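# Press the sprayer head onto the upright bottle

## Task

Seat the sprayer head on the bottle so the bottle stays upright. The head fits tightly and has to be pressed fully down over the neck. It must stay seated on its own once the robot lets go; a head the robot is still holding in place does not count.

## Robot and tools

ROBOT. There are two FANUC CRX arms, left_arm and right_arm, each fitted with a Robotiq 140 two-finger gripper. All poses use one scene frame. Its origin is on the table top midway between the arms, +z points up, and +x points out over the table. left_arm sits on the +y side with its base at (+0.037, +0.434, 0). right_arm has its base at (-0.048, -0.401, 0). The names are just labels and do not mean left or right in any camera image. The gripper's fingers point along its own +z axis and close along its own y axis. end_effector_position is the spot between the pads when they are shut. Closed fingertips reach about 33 mm past that spot, and open ones about 9 mm. As the fingers close, the tips travel roughly 24 mm farther from the arm, so leave that much clearance above a surface. Reported hand positions can be a little off when an arm is stretched far.

ROW FORMAT. Both motion tools use a row of 20 plain numbers, with the left arm first and then the right: x, y, z, qw, qx, qy, qz, gripper position, force_limit, speed. x, y, z form an absolute target position in metres in the scene frame. qw..qz form an absolute orientation quaternion, scalar first. The row is never an offset. Always fill in both arms, even if only one should move. To keep an arm still, resend its exact pose and gripper numbers from the last result taken before it stopped, and do this in every call. Reuse your own commanded quaternion so the orientation does not creep. The gripper numbers all run from -1 to 1. For position, +1 is fully open (140 mm), the pads touch at about -0.8, and -1 closes until blocked. force_limit ranges from about 14 N at -1 through 60 N at 0 to 107 N at +1. speed ranges from about 30 mm/s at -1 through 140 at 0 to 250 at +1. A 0 in these slots is a real command, so repeat the previous values to leave a gripper unchanged.

execute_actions(actions). actions is a list of actions. Each action is a list of up to 15 rows, and each row lasts one 1/30 s control step. If there are fewer than 15 rows, the final row is held for the remaining steps. An empty list only returns the current state and images. Each control step, the commanded pose is clipped to within 70 mm and 16 degrees of the measured pose, so a distant target can take several actions. After an action the arm stops at its last clipped pose. A target more than 0.6 m from the gripper's current position, along any of the gripper's axes, gets that action refused for both arms. If the first action fails this check, or any action is malformed, the whole call does nothing.

move(target, speed, stop_force, blocking). target is a single 20-number row, and each gripper travels in a straight line toward its absolute pose. The gripper numbers are applied at the start. speed is the top path speed in m/s, from 0.002 to 0.5 with a default of 0.25. Rotation is capped at twice that value in rad/s. All paths finish together and take between 0.5 and 10 s. Nothing slows the paths for obstacles or for the other arm. stop_force is given in newtons, from 20 to 80, as one value shared by both arms. It ends an arm's path when the push against that arm's motion rises by that amount. The gripper then backs off slightly and holds. This is estimated from joint torques, so it is unreliable when the gripper also rotates or the arm is stretched. The press can briefly exceed the value, and fast moves can still fault. Use it only with slow speeds. Omit it when pulling away from something the gripper is pressing on. blocking=false returns after 0.5 s while the motion continues. It cannot be combined with stop_force. Poll with wait(0), or use stop, before sending anything else. The result adds a "move:" line giving the outcome: done, off_target, moving, held, fault, or contact (stopped by stop_force). limits=paced means the pose was clipped. limits=held means a safety check paused some steps.

wait(seconds) runs the scene for 0 to 10 s while the arms hold their last commands. It ends early if a running move finishes. stop brakes a running move, though the fingers keep going. zoom_image(camera, region) gives an enlarged view of [x0, y0, x1, y1] pixels, at most 504 by 504, from one of cam_head_left, cam_head_right, cam_high, cam_low, cam_left_wrist or cam_right_wrist. All images are 504x504, and the wrist cameras are fisheye. show_instructions returns the scene's reference images. read_manual returns licence texts. finished_scene(scene) ends the current scene and cannot be undone, so call it only after the head is seated and stays there with the robot released.

RESULTS. Each result has a state line giving each gripper's position and quaternion, plus "Hand target" lines showing where the controller is now heading. A "pose unreachable" line means a clearance check changed or blocked that arm's command. Step readings list positions during the call, and HELD marks steps that were held back. For a grasp, close with position -1 and check that object_status is 2. The status codes are: 0 moving, 1 stopped while opening, 2 stopped on something while closing, 3 reached the requested position or pads met. To grip harder, raise force_limit and switch position between -1 and -0.98. position_measured counts from 3 (open) to 230 (pads touching).

CAUTIONS. The arms are stiff, so aiming even slightly past a firm contact can trigger a fault. A joint torque over its limit, or an outside force of 150 N, stops that arm for 10 s. The limits are 140 N m for waist, shoulder and elbow, and 35.2 N m for the wrist joints, and a held load counts toward them. Holding loads heats the motors. A MOTOR HOT warning comes before a brake stop. Keep the arms from striking each other. Do not let anything fall or get pushed off the table, and keep the bottle upright. Loose objects may occasionally be nudged by outside pushes. Move gently and avoid drops and slams. The simulation keeps running while you think, and the robot holds its last command during that time.

Each tool is called after "Call:" by a JSON object that holds its "method" and its "body".

Reference images:

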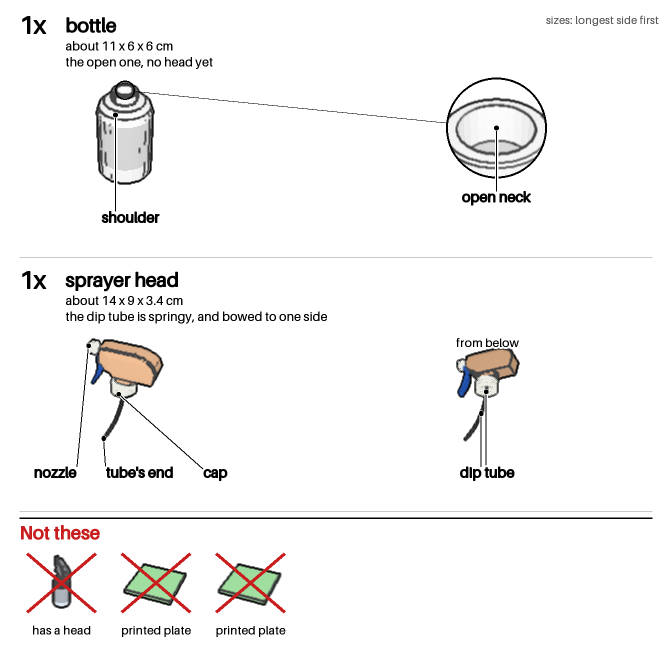

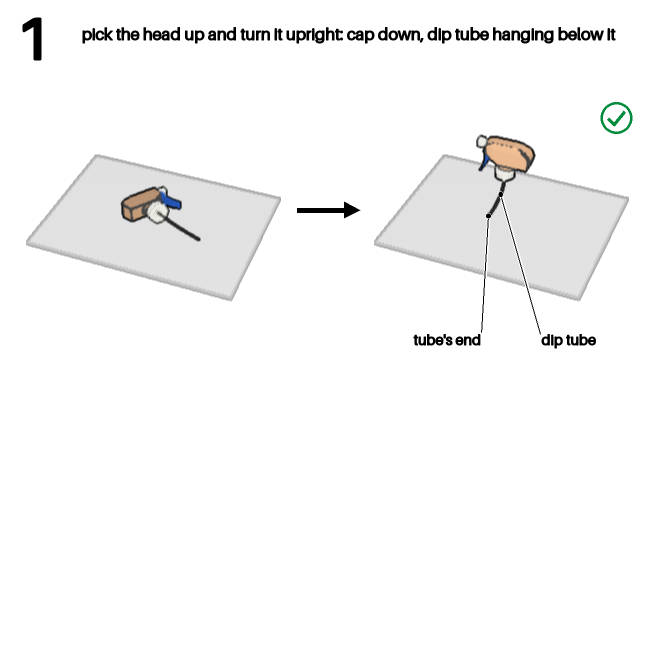

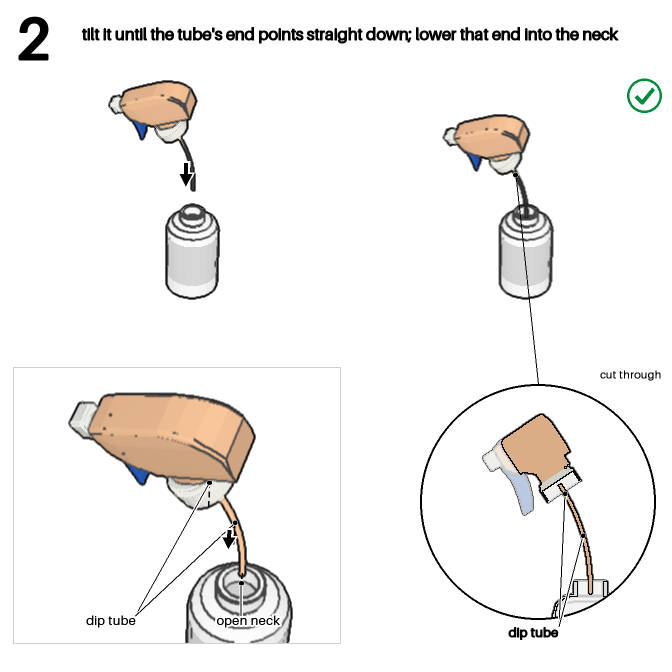

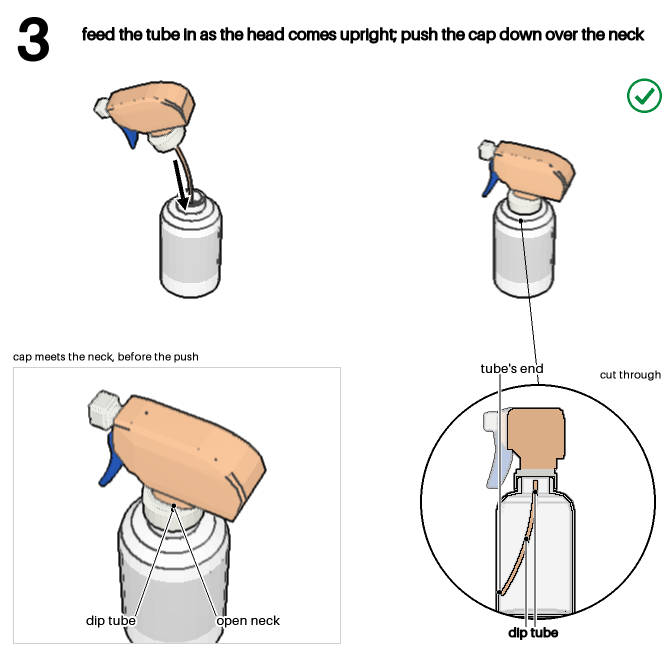

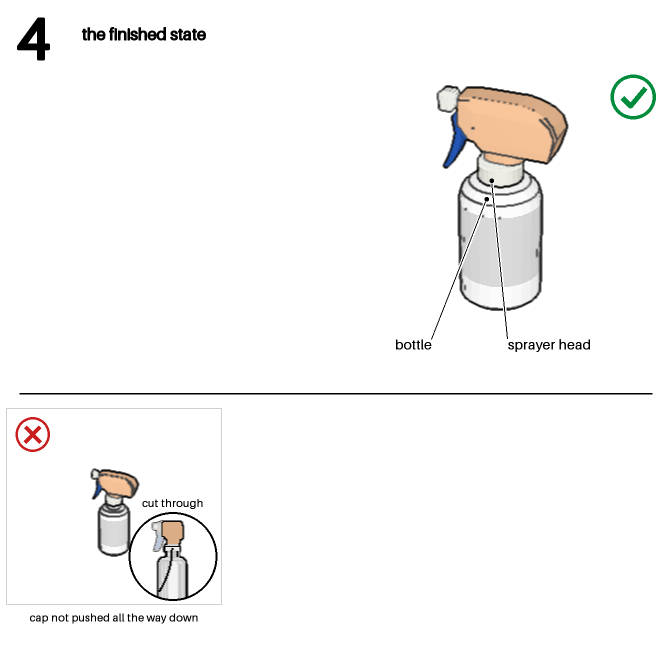

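## Session

Call:
{"method": "execute_actions", "body": {"actions": []}}

Scene clock: 0.00 s.
left_arm: end_effector_position=(+0.8350, -0.1262, +0.3464) position_measured=3 object_status=3 end_effector_quat_wxyz=(+0.256, +0.591, -0.527, +0.554) | right_arm: end_effector_position=(+0.3386, -0.2909, +0.2004) position_measured=3 object_status=3 end_effector_quat_wxyz=(-0.145, +0.967, +0.054, +0.202)
Joint positions: left_arm=[-0.391  0.685  0.247  1.655 -0.762 -0.665] | right_arm=[ 0.398 -0.543 -0.574 -0.075 -1.043  1.158]
Joint velocities: left_arm=[ 0.     0.001  0.     0.001 -0.     0.   ] | right_arm=[ 0.    -0.    -0.    -0.     0.    -0.001]
Hand target (left_arm): +0.835, -0.126, +0.346; +0.256, +0.591, -0.527, +0.554
Hand target (right_arm): +0.339, -0.291, +0.200; -0.145, +0.967, +0.054, +0.202

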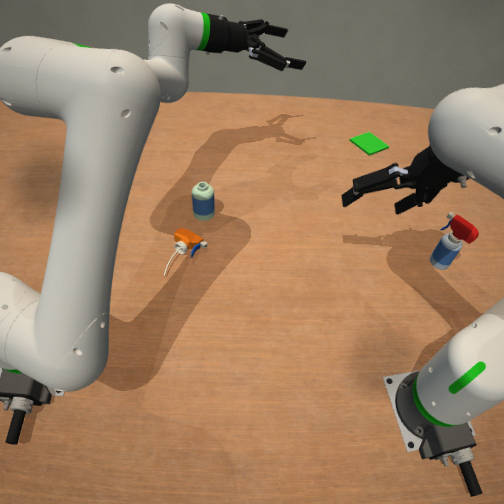

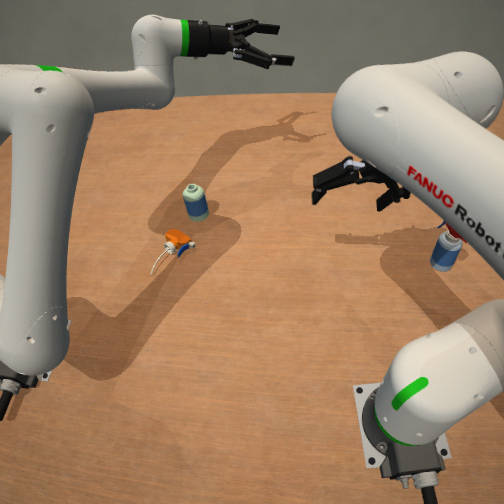

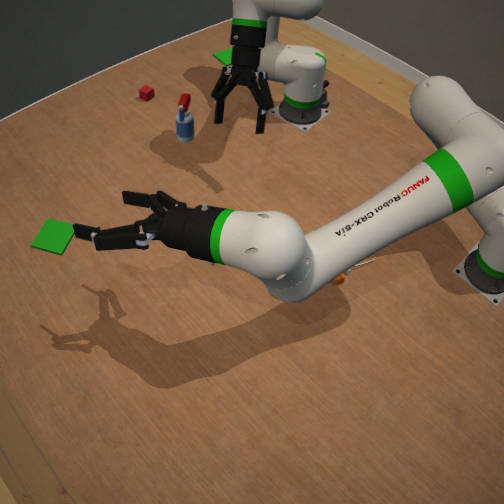

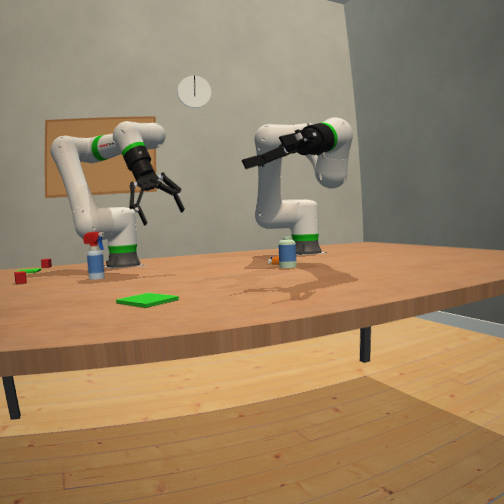

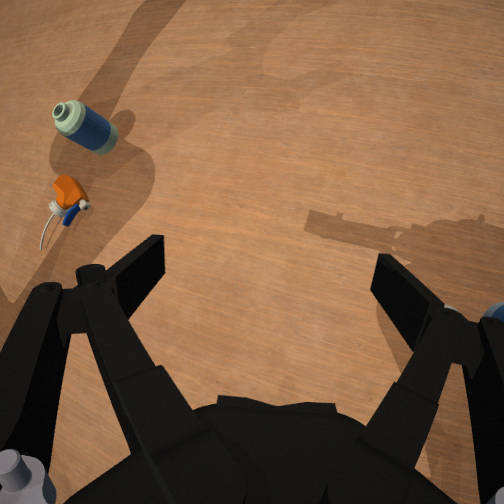

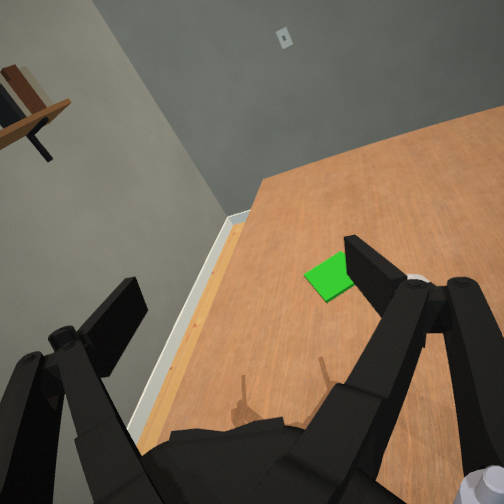

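Call:
{"method": "move", "body": {"target": [0.35,0.45,0.35,0,1,0,0,1,0,0, 0.33,0.1,0.35,0,1,0,0,1,0,0], "speed": 0.4}}

action 0: the call puts the target (left_arm/x, left_arm/y, left_arm/z) 0.699 m from left_arm's end_effector_position in the last result along the gripper's own z axis as it stood there; a target may be at most 0.6 m away along each of those axes, so nothing of the call was run and nothing moved. Command a nearer target, and go on from there in a later call.

Call:
{"method": "move", "body": {"target": [0.6,0.4,0.35,0,1,0,0,1,0,0, 0.33,-0.1,0.35,0,1,0,0,1,0,0], "speed": 0.4}}

Call:
{"method": "move", "body": {"target": [0.35,0.5,0.35,0,1,0,0,1,0,0, 0.33,0.1,0.35,0,1,0,0,1,0,0], "speed": 0.4}}

Scene clock: 10.77 s.
left_arm: end_effector_position=(+0.6001, +0.4001, +0.3489) position_measured=3 object_status=3 end_effector_quat_wxyz=(-0.001, +1.000, -0.000, +0.001) | right_arm: end_effector_position=(+0.3305, -0.0998, +0.3499) position_measured=3 object_status=3 end_effector_quat_wxyz=(+0.001, +1.000, +0.000, +0.001)
Joint positions: left_arm=[ 0.151  0.348  0.667 -0.002 -1.888  1.397] | right_arm=[ 0.799  0.126  0.395  0.003 -1.841  0.626]
Joint velocities: left_arm=[-0.001 -0.     0.    -0.001 -0.    -0.002] | right_arm=[-0.002  0.001  0.     0.001 -0.    -0.001]
Hand target (left_arm): +0.600, +0.400, +0.349; -0.001, +1.000, -0.001, +0.001
Hand target (right_arm): +0.331, -0.100, +0.350; +0.002, +1.000, -0.000, +0.001
Off the commanded pose (left_arm): 0.001 m, 0 deg.
Off the commanded pose (right_arm): 0.001 m, 0 deg.
move: done

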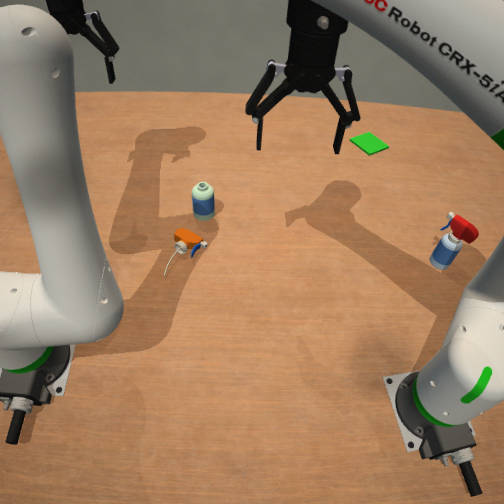

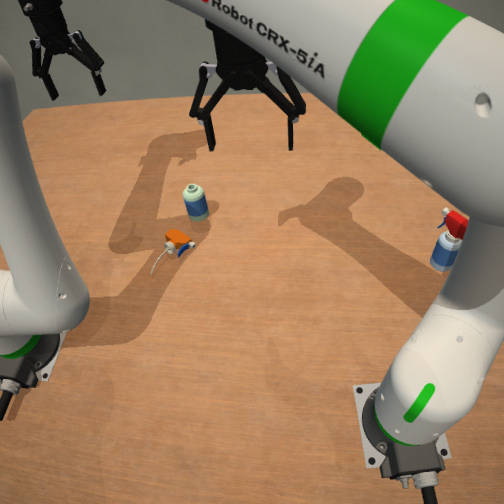

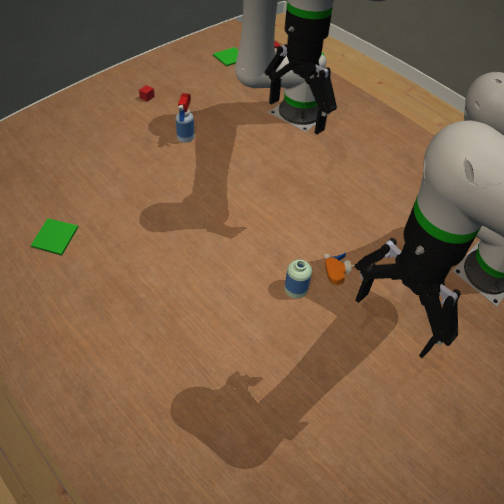

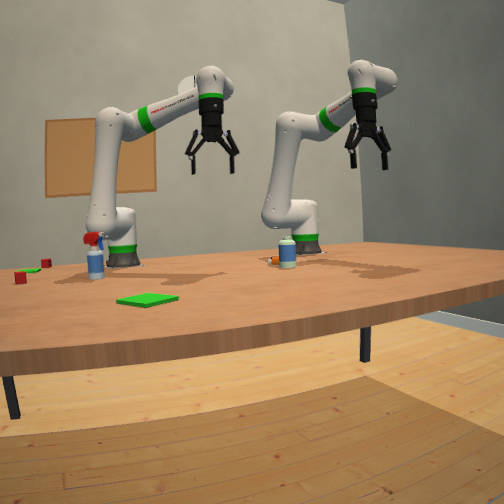

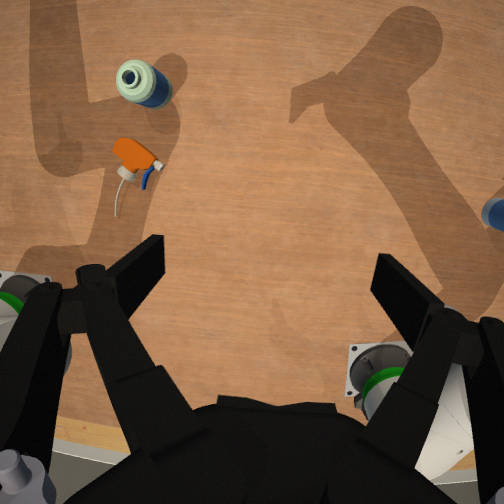

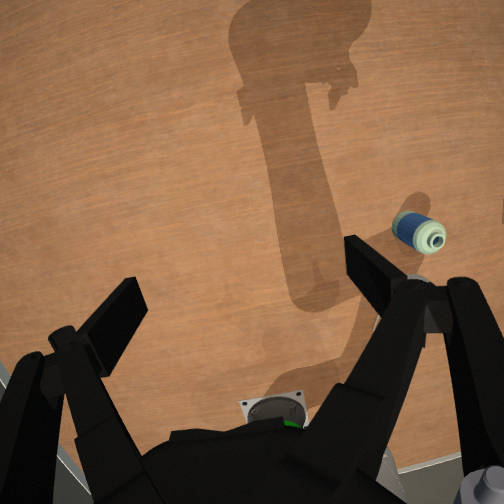

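Scene clock: 12.07 s.
left_arm: end_effector_position=(+0.3496, +0.5001, +0.3492) position_measured=3 object_status=3 end_effector_quat_wxyz=(-0.001, +1.000, -0.000, -0.001) | right_arm: end_effector_position=(+0.3303, +0.0999, +0.3495) position_measured=3 object_status=3 end_effector_quat_wxyz=(+0.000, +1.000, +0.000, +0.000)
Joint positions: left_arm=[ 0.603 -0.292  0.011 -0.003 -1.874  0.945] | right_arm=[ 0.985  0.571  0.993  0.001 -1.993  0.439]
Joint velocities: left_arm=[ 0.    -0.    -0.    -0.001  0.     0.001] | right_arm=[-0.     0.001  0.002  0.     0.    -0.   ]
Hand target (left_arm): +0.350, +0.500, +0.349; -0.001, +1.000, -0.000, -0.001
Hand target (right_arm): +0.330, +0.100, +0.349; +0.000, +1.000, +0.000, +0.000
Off the commanded pose (left_arm): 0.001 m, 0 deg.
Off the commanded pose (right_arm): 0.001 m, 0 deg.
move: done; limits=paced

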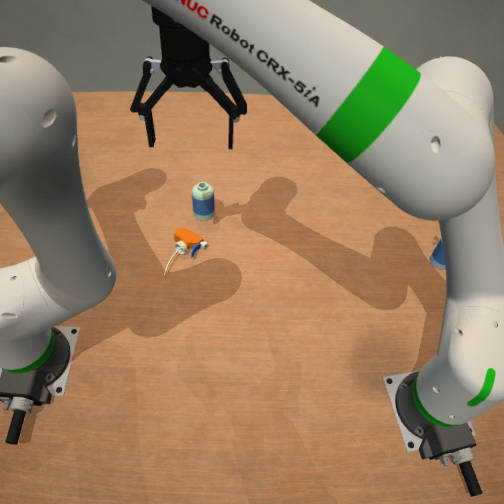

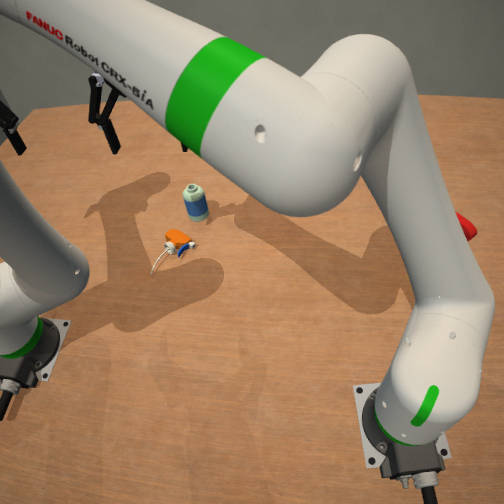

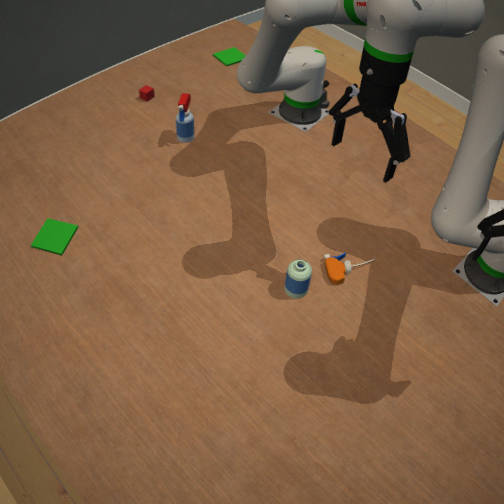

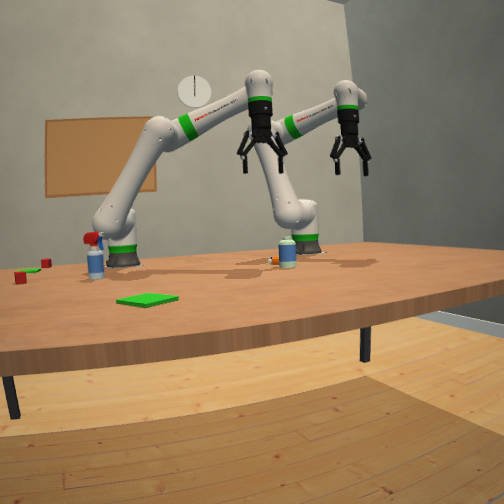

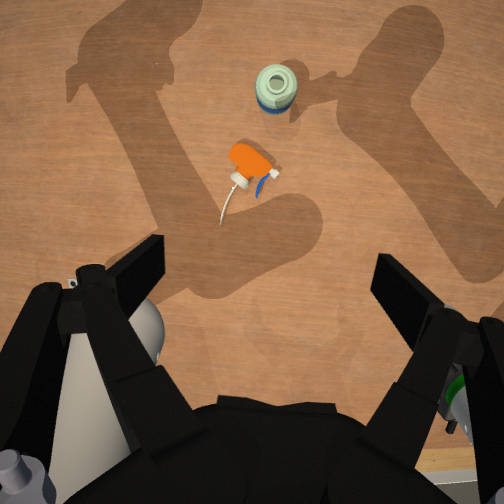

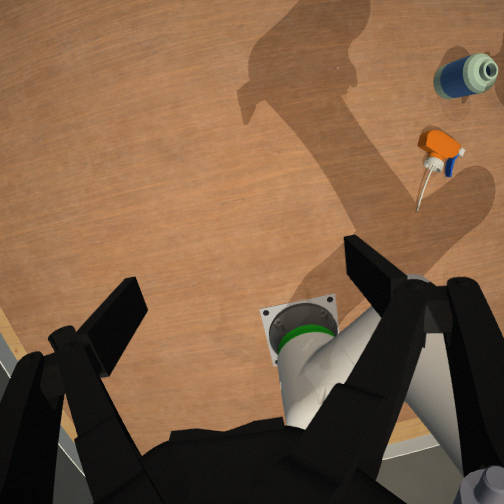

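Call:
{"method": "zoom_image", "body": {"camera": "cam_left_wrist", "region": [190, 50, 330, 240]}}

Region (190, 50, 330, 240) of cam_left_wrist's 504x504 image, scaled by 2.653, with more detail than that image has; it fills the left 371 columns of this view, and the rest is white.

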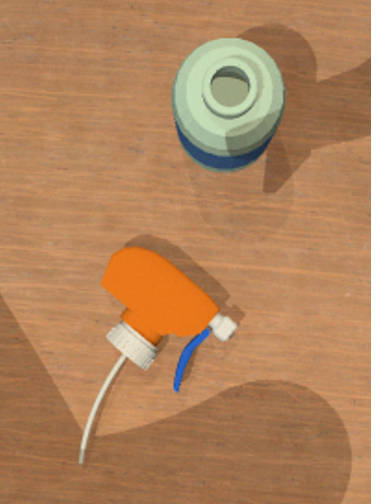

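Call:
{"method": "move", "body": {"target": [0.35,0.5,0.35,0,1,0,0,1,0,0, 0.40,0.1,0.16,0,0.976,-0.216,0,1,0,0], "speed": 0.4}}

Scene clock: 29.60 s.
left_arm: end_effector_position=(+0.3500, +0.5000, +0.3500) position_measured=3 object_status=3 end_effector_quat_wxyz=(-0.000, +1.000, +0.000, -0.000) | right_arm: end_effector_position=(+0.3998, +0.0993, +0.1598) position_measured=3 object_status=3 end_effector_quat_wxyz=(-0.000, +0.976, -0.217, -0.000)
Joint positions: left_arm=[ 0.606 -0.292  0.012 -0.    -1.875  0.943] | right_arm=[ 0.887  0.591  0.571 -0.001 -1.55   0.1  ]
Joint velocities: left_arm=[-0.     0.    -0.    -0.    -0.    -0.001] | right_arm=[ 0.002 -0.001 -0.    -0.    -0.001  0.   ]
Hand target (left_arm): +0.350, +0.500, +0.350; -0.000, +1.000, +0.000, -0.000
Hand target (right_arm): +0.400, +0.099, +0.160; -0.000, +0.976, -0.216, -0.000
Off the commanded pose (left_arm): 0.000 m, 0 deg.
Off the commanded pose (right_arm): 0.001 m, 0 deg.
move: done

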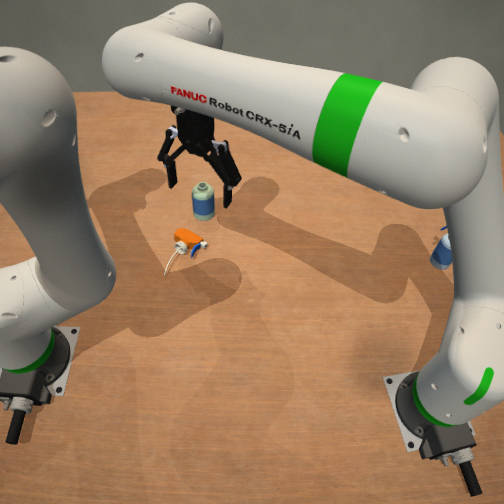

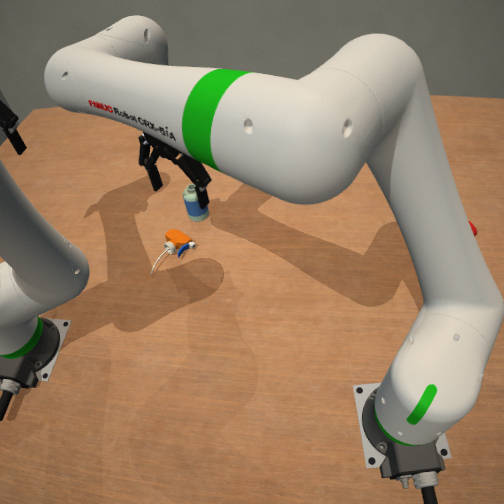

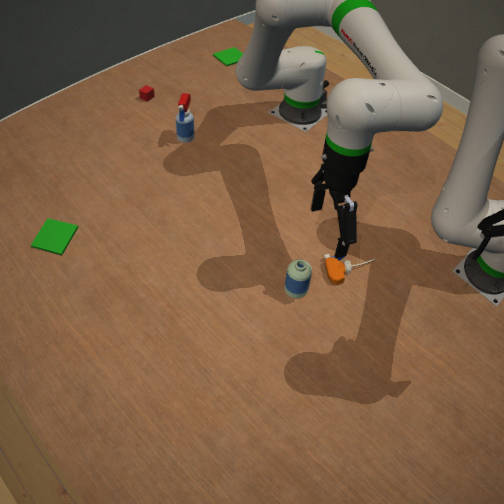

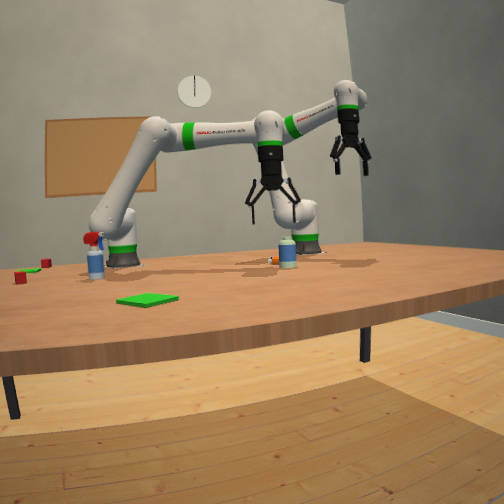

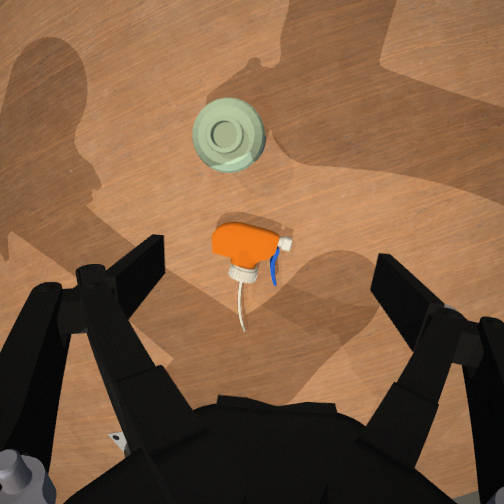

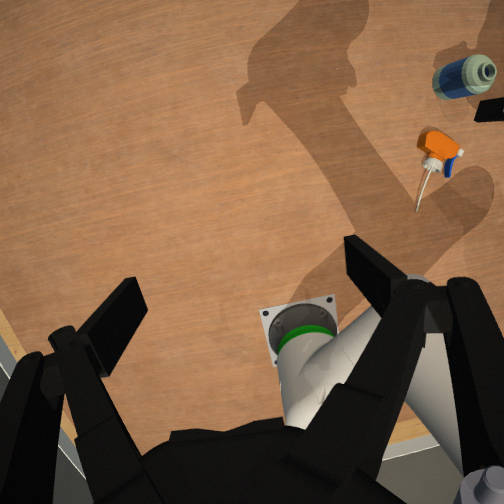

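Call:
{"method": "move", "body": {"target": [0.35,0.5,0.35,0,1,0,0,1,0,0, 0.36,0.118,0.08,0,0.976,-0.216,0,1,0,0], "speed": 0.3}}

Scene clock: 34.63 s.
left_arm: end_effector_position=(+0.3500, +0.5000, +0.3500) position_measured=3 object_status=3 end_effector_quat_wxyz=(+0.000, +1.000, +0.000, -0.000) | right_arm: end_effector_position=(+0.3600, +0.1178, +0.0801) position_measured=3 object_status=3 end_effector_quat_wxyz=(+0.000, +0.976, -0.216, +0.000)
Joint positions: left_arm=[ 0.606 -0.292  0.012  0.    -1.875  0.943] | right_arm=[ 0.955  0.585  0.373  0.    -1.359  0.032]
Joint velocities: left_arm=[ 0.001 -0.     0.     0.002  0.     0.001] | right_arm=[ 0.001  0.    -0.     0.     0.001 -0.   ]
Hand target (left_arm): +0.350, +0.500, +0.350; -0.000, +1.000, +0.000, -0.000
Hand target (right_arm): +0.360, +0.118, +0.080; +0.000, +0.976, -0.216, +0.000
Off the commanded pose (left_arm): 0.000 m, 0 deg.
Off the commanded pose (right_arm): 0.000 m, 0 deg.
move: done

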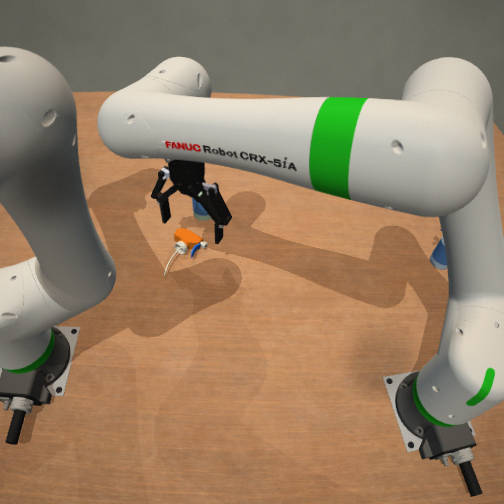

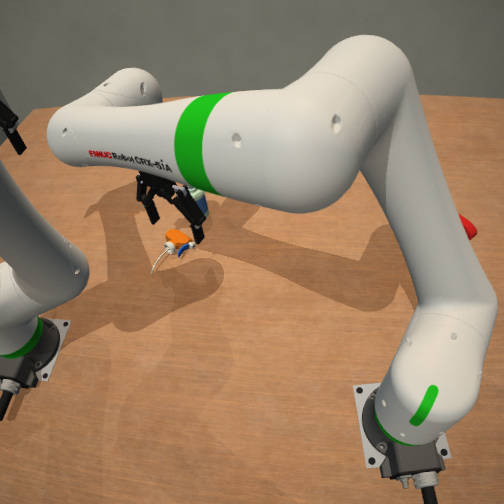

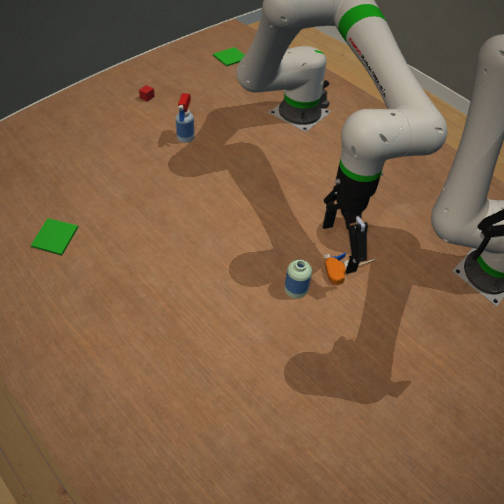

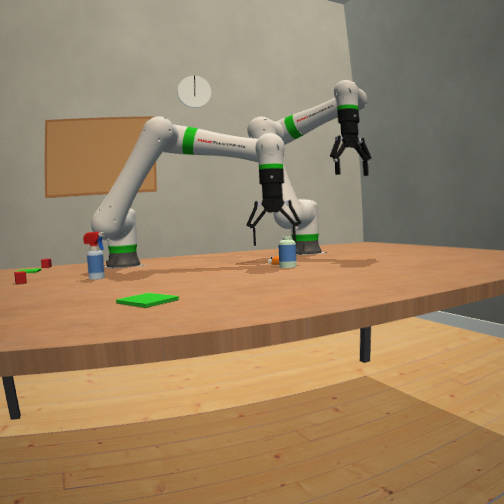

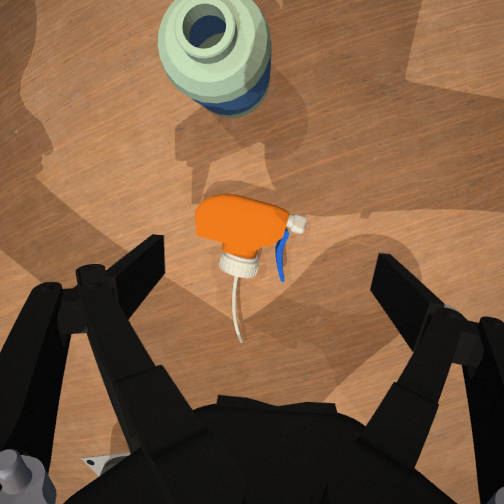

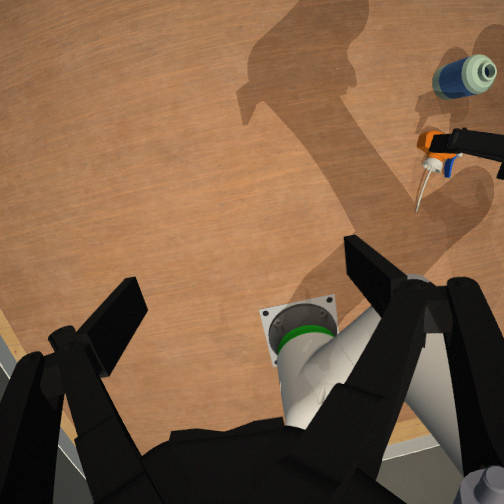

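Call:
{"method": "move", "body": {"target": [0.35,0.5,0.35,0,1,0,0,1,0,0, 0.378,0.121,0.03,0,0.976,-0.216,0,1,0,0], "speed": 0.15}}

Scene clock: 39.47 s.
left_arm: end_effector_position=(+0.3500, +0.5000, +0.3500) position_measured=3 object_status=3 end_effector_quat_wxyz=(+0.000, +1.000, +0.000, -0.000) | right_arm: end_effector_position=(+0.3779, +0.1208, +0.0300) position_measured=3 object_status=3 end_effector_quat_wxyz=(-0.000, +0.976, -0.216, -0.000)
Joint positions: left_arm=[ 0.606 -0.292  0.012 -0.    -1.875  0.943] | right_arm=[ 0.933  0.653  0.36  -0.    -1.278  0.055]
Joint velocities: left_arm=[-0.001  0.001 -0.    -0.001  0.    -0.   ] | right_arm=[ 0.001  0.     0.001 -0.001 -0.     0.   ]
Hand target (left_arm): +0.350, +0.500, +0.350; +0.000, +1.000, +0.000, -0.000
Hand target (right_arm): +0.378, +0.121, +0.030; -0.000, +0.976, -0.216, -0.000
Off the commanded pose (left_arm): 0.000 m, 0 deg.
Off the commanded pose (right_arm): 0.000 m, 0 deg.
move: done

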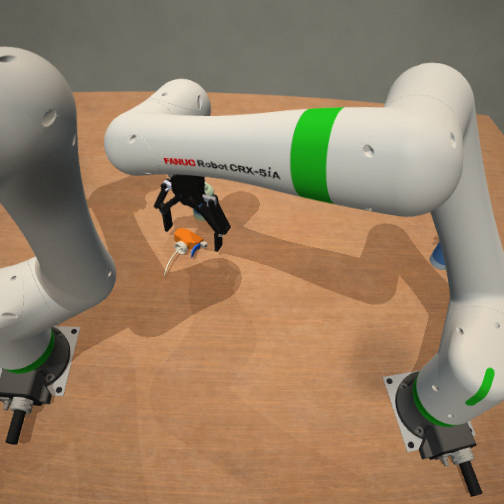

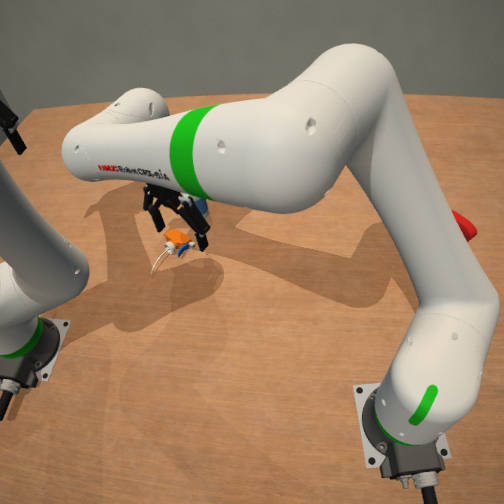

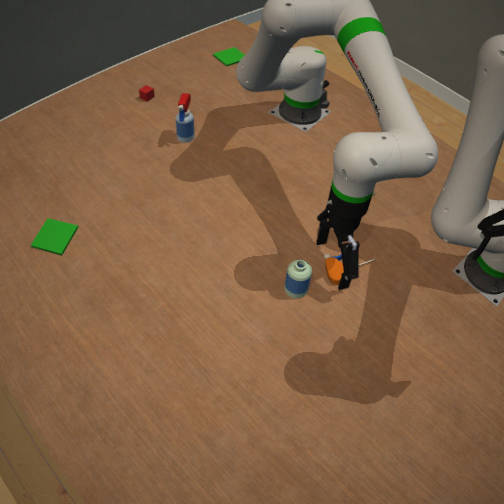

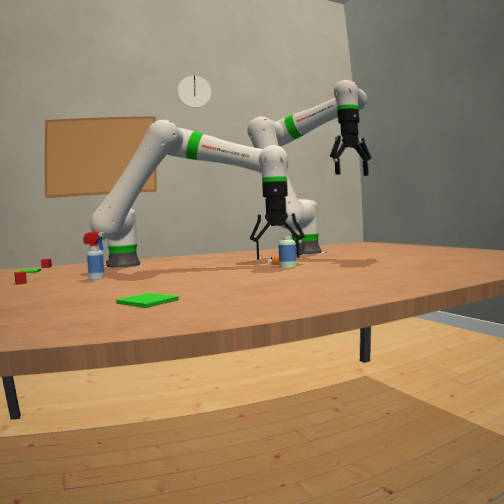

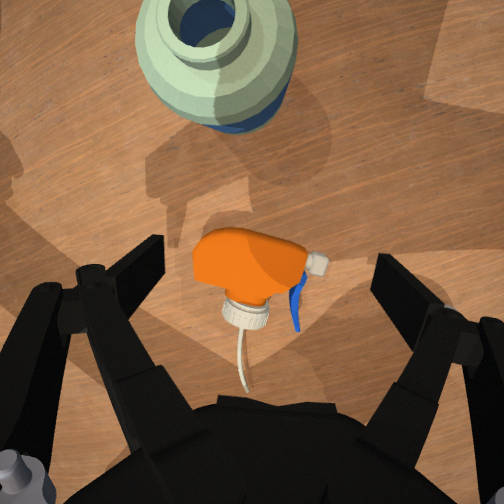

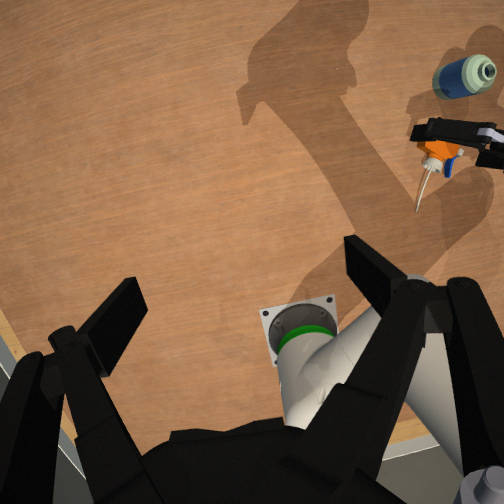

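Call:
{"method": "move", "body": {"target": [0.35,0.5,0.35,0,1,0,0,1,0,0, 0.378,0.121,0.024,0,0.976,-0.216,0,-1,0.5,0], "speed": 0.1}}

Scene clock: 43.03 s.
left_arm: end_effector_position=(+0.3500, +0.5000, +0.3500) position_measured=3 object_status=3 end_effector_quat_wxyz=(+0.000, +1.000, +0.000, -0.000) | right_arm: end_effector_position=(+0.3781, +0.1210, +0.0244) position_measured=99 object_status=2 end_effector_quat_wxyz=(-0.000, +0.976, -0.216, +0.000)
Joint positions: left_arm=[ 0.606 -0.292  0.012 -0.    -1.875  0.943] | right_arm=[ 0.933  0.657  0.353  0.    -1.266  0.055]
Joint velocities: left_arm=[ 0.001 -0.     0.    -0.    -0.     0.   ] | right_arm=[ 0.     0.002 -0.    -0.001  0.002 -0.   ]
Hand target (left_arm): +0.350, +0.500, +0.350; +0.000, +1.000, +0.000, -0.000
Hand target (right_arm): +0.378, +0.121, +0.024; +0.000, +0.976, -0.216, +0.000
Off the commanded pose (left_arm): 0.000 m, 0 deg.
Off the commanded pose (right_arm): 0.000 m, 0 deg.
move: done

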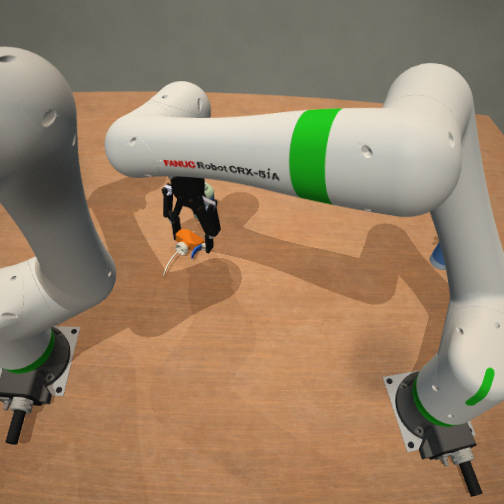

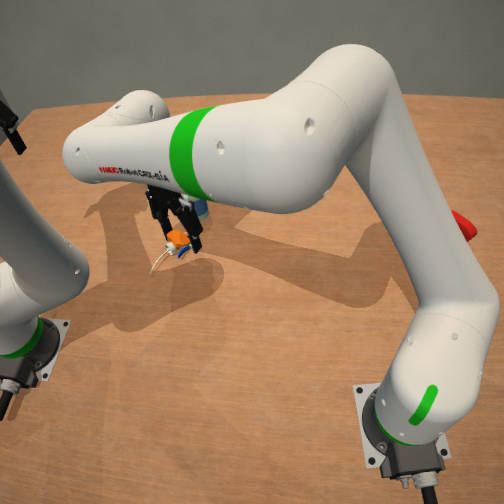

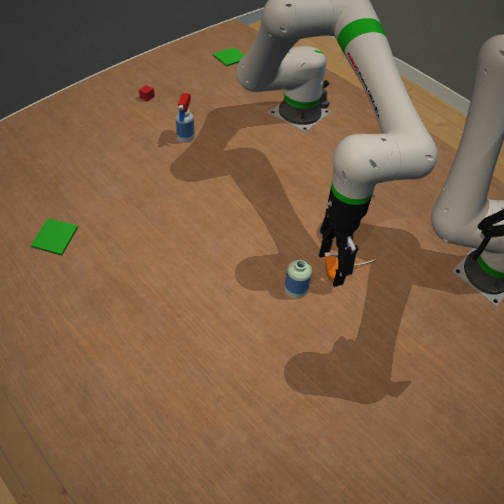

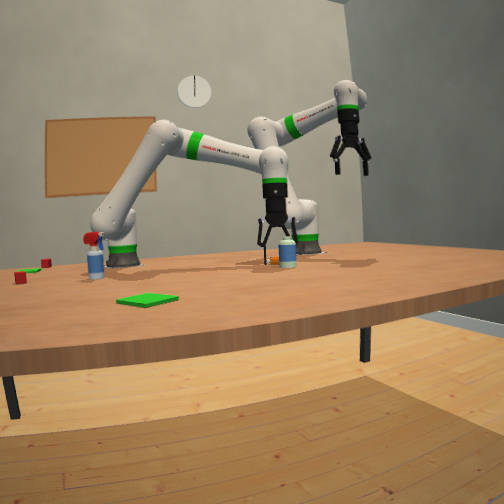

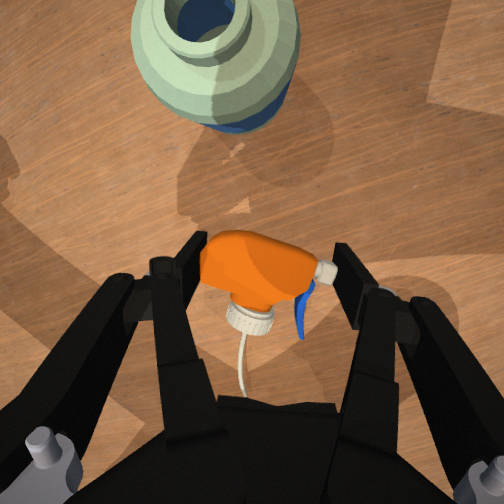

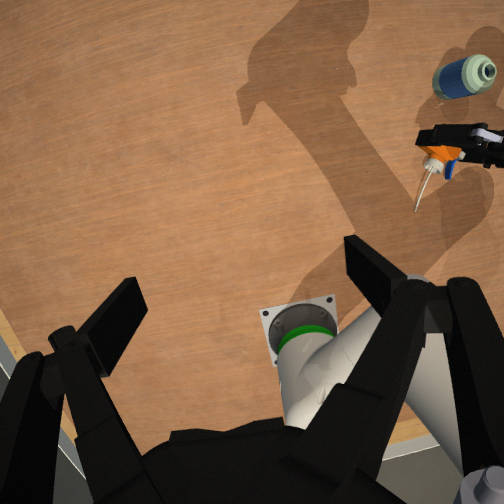

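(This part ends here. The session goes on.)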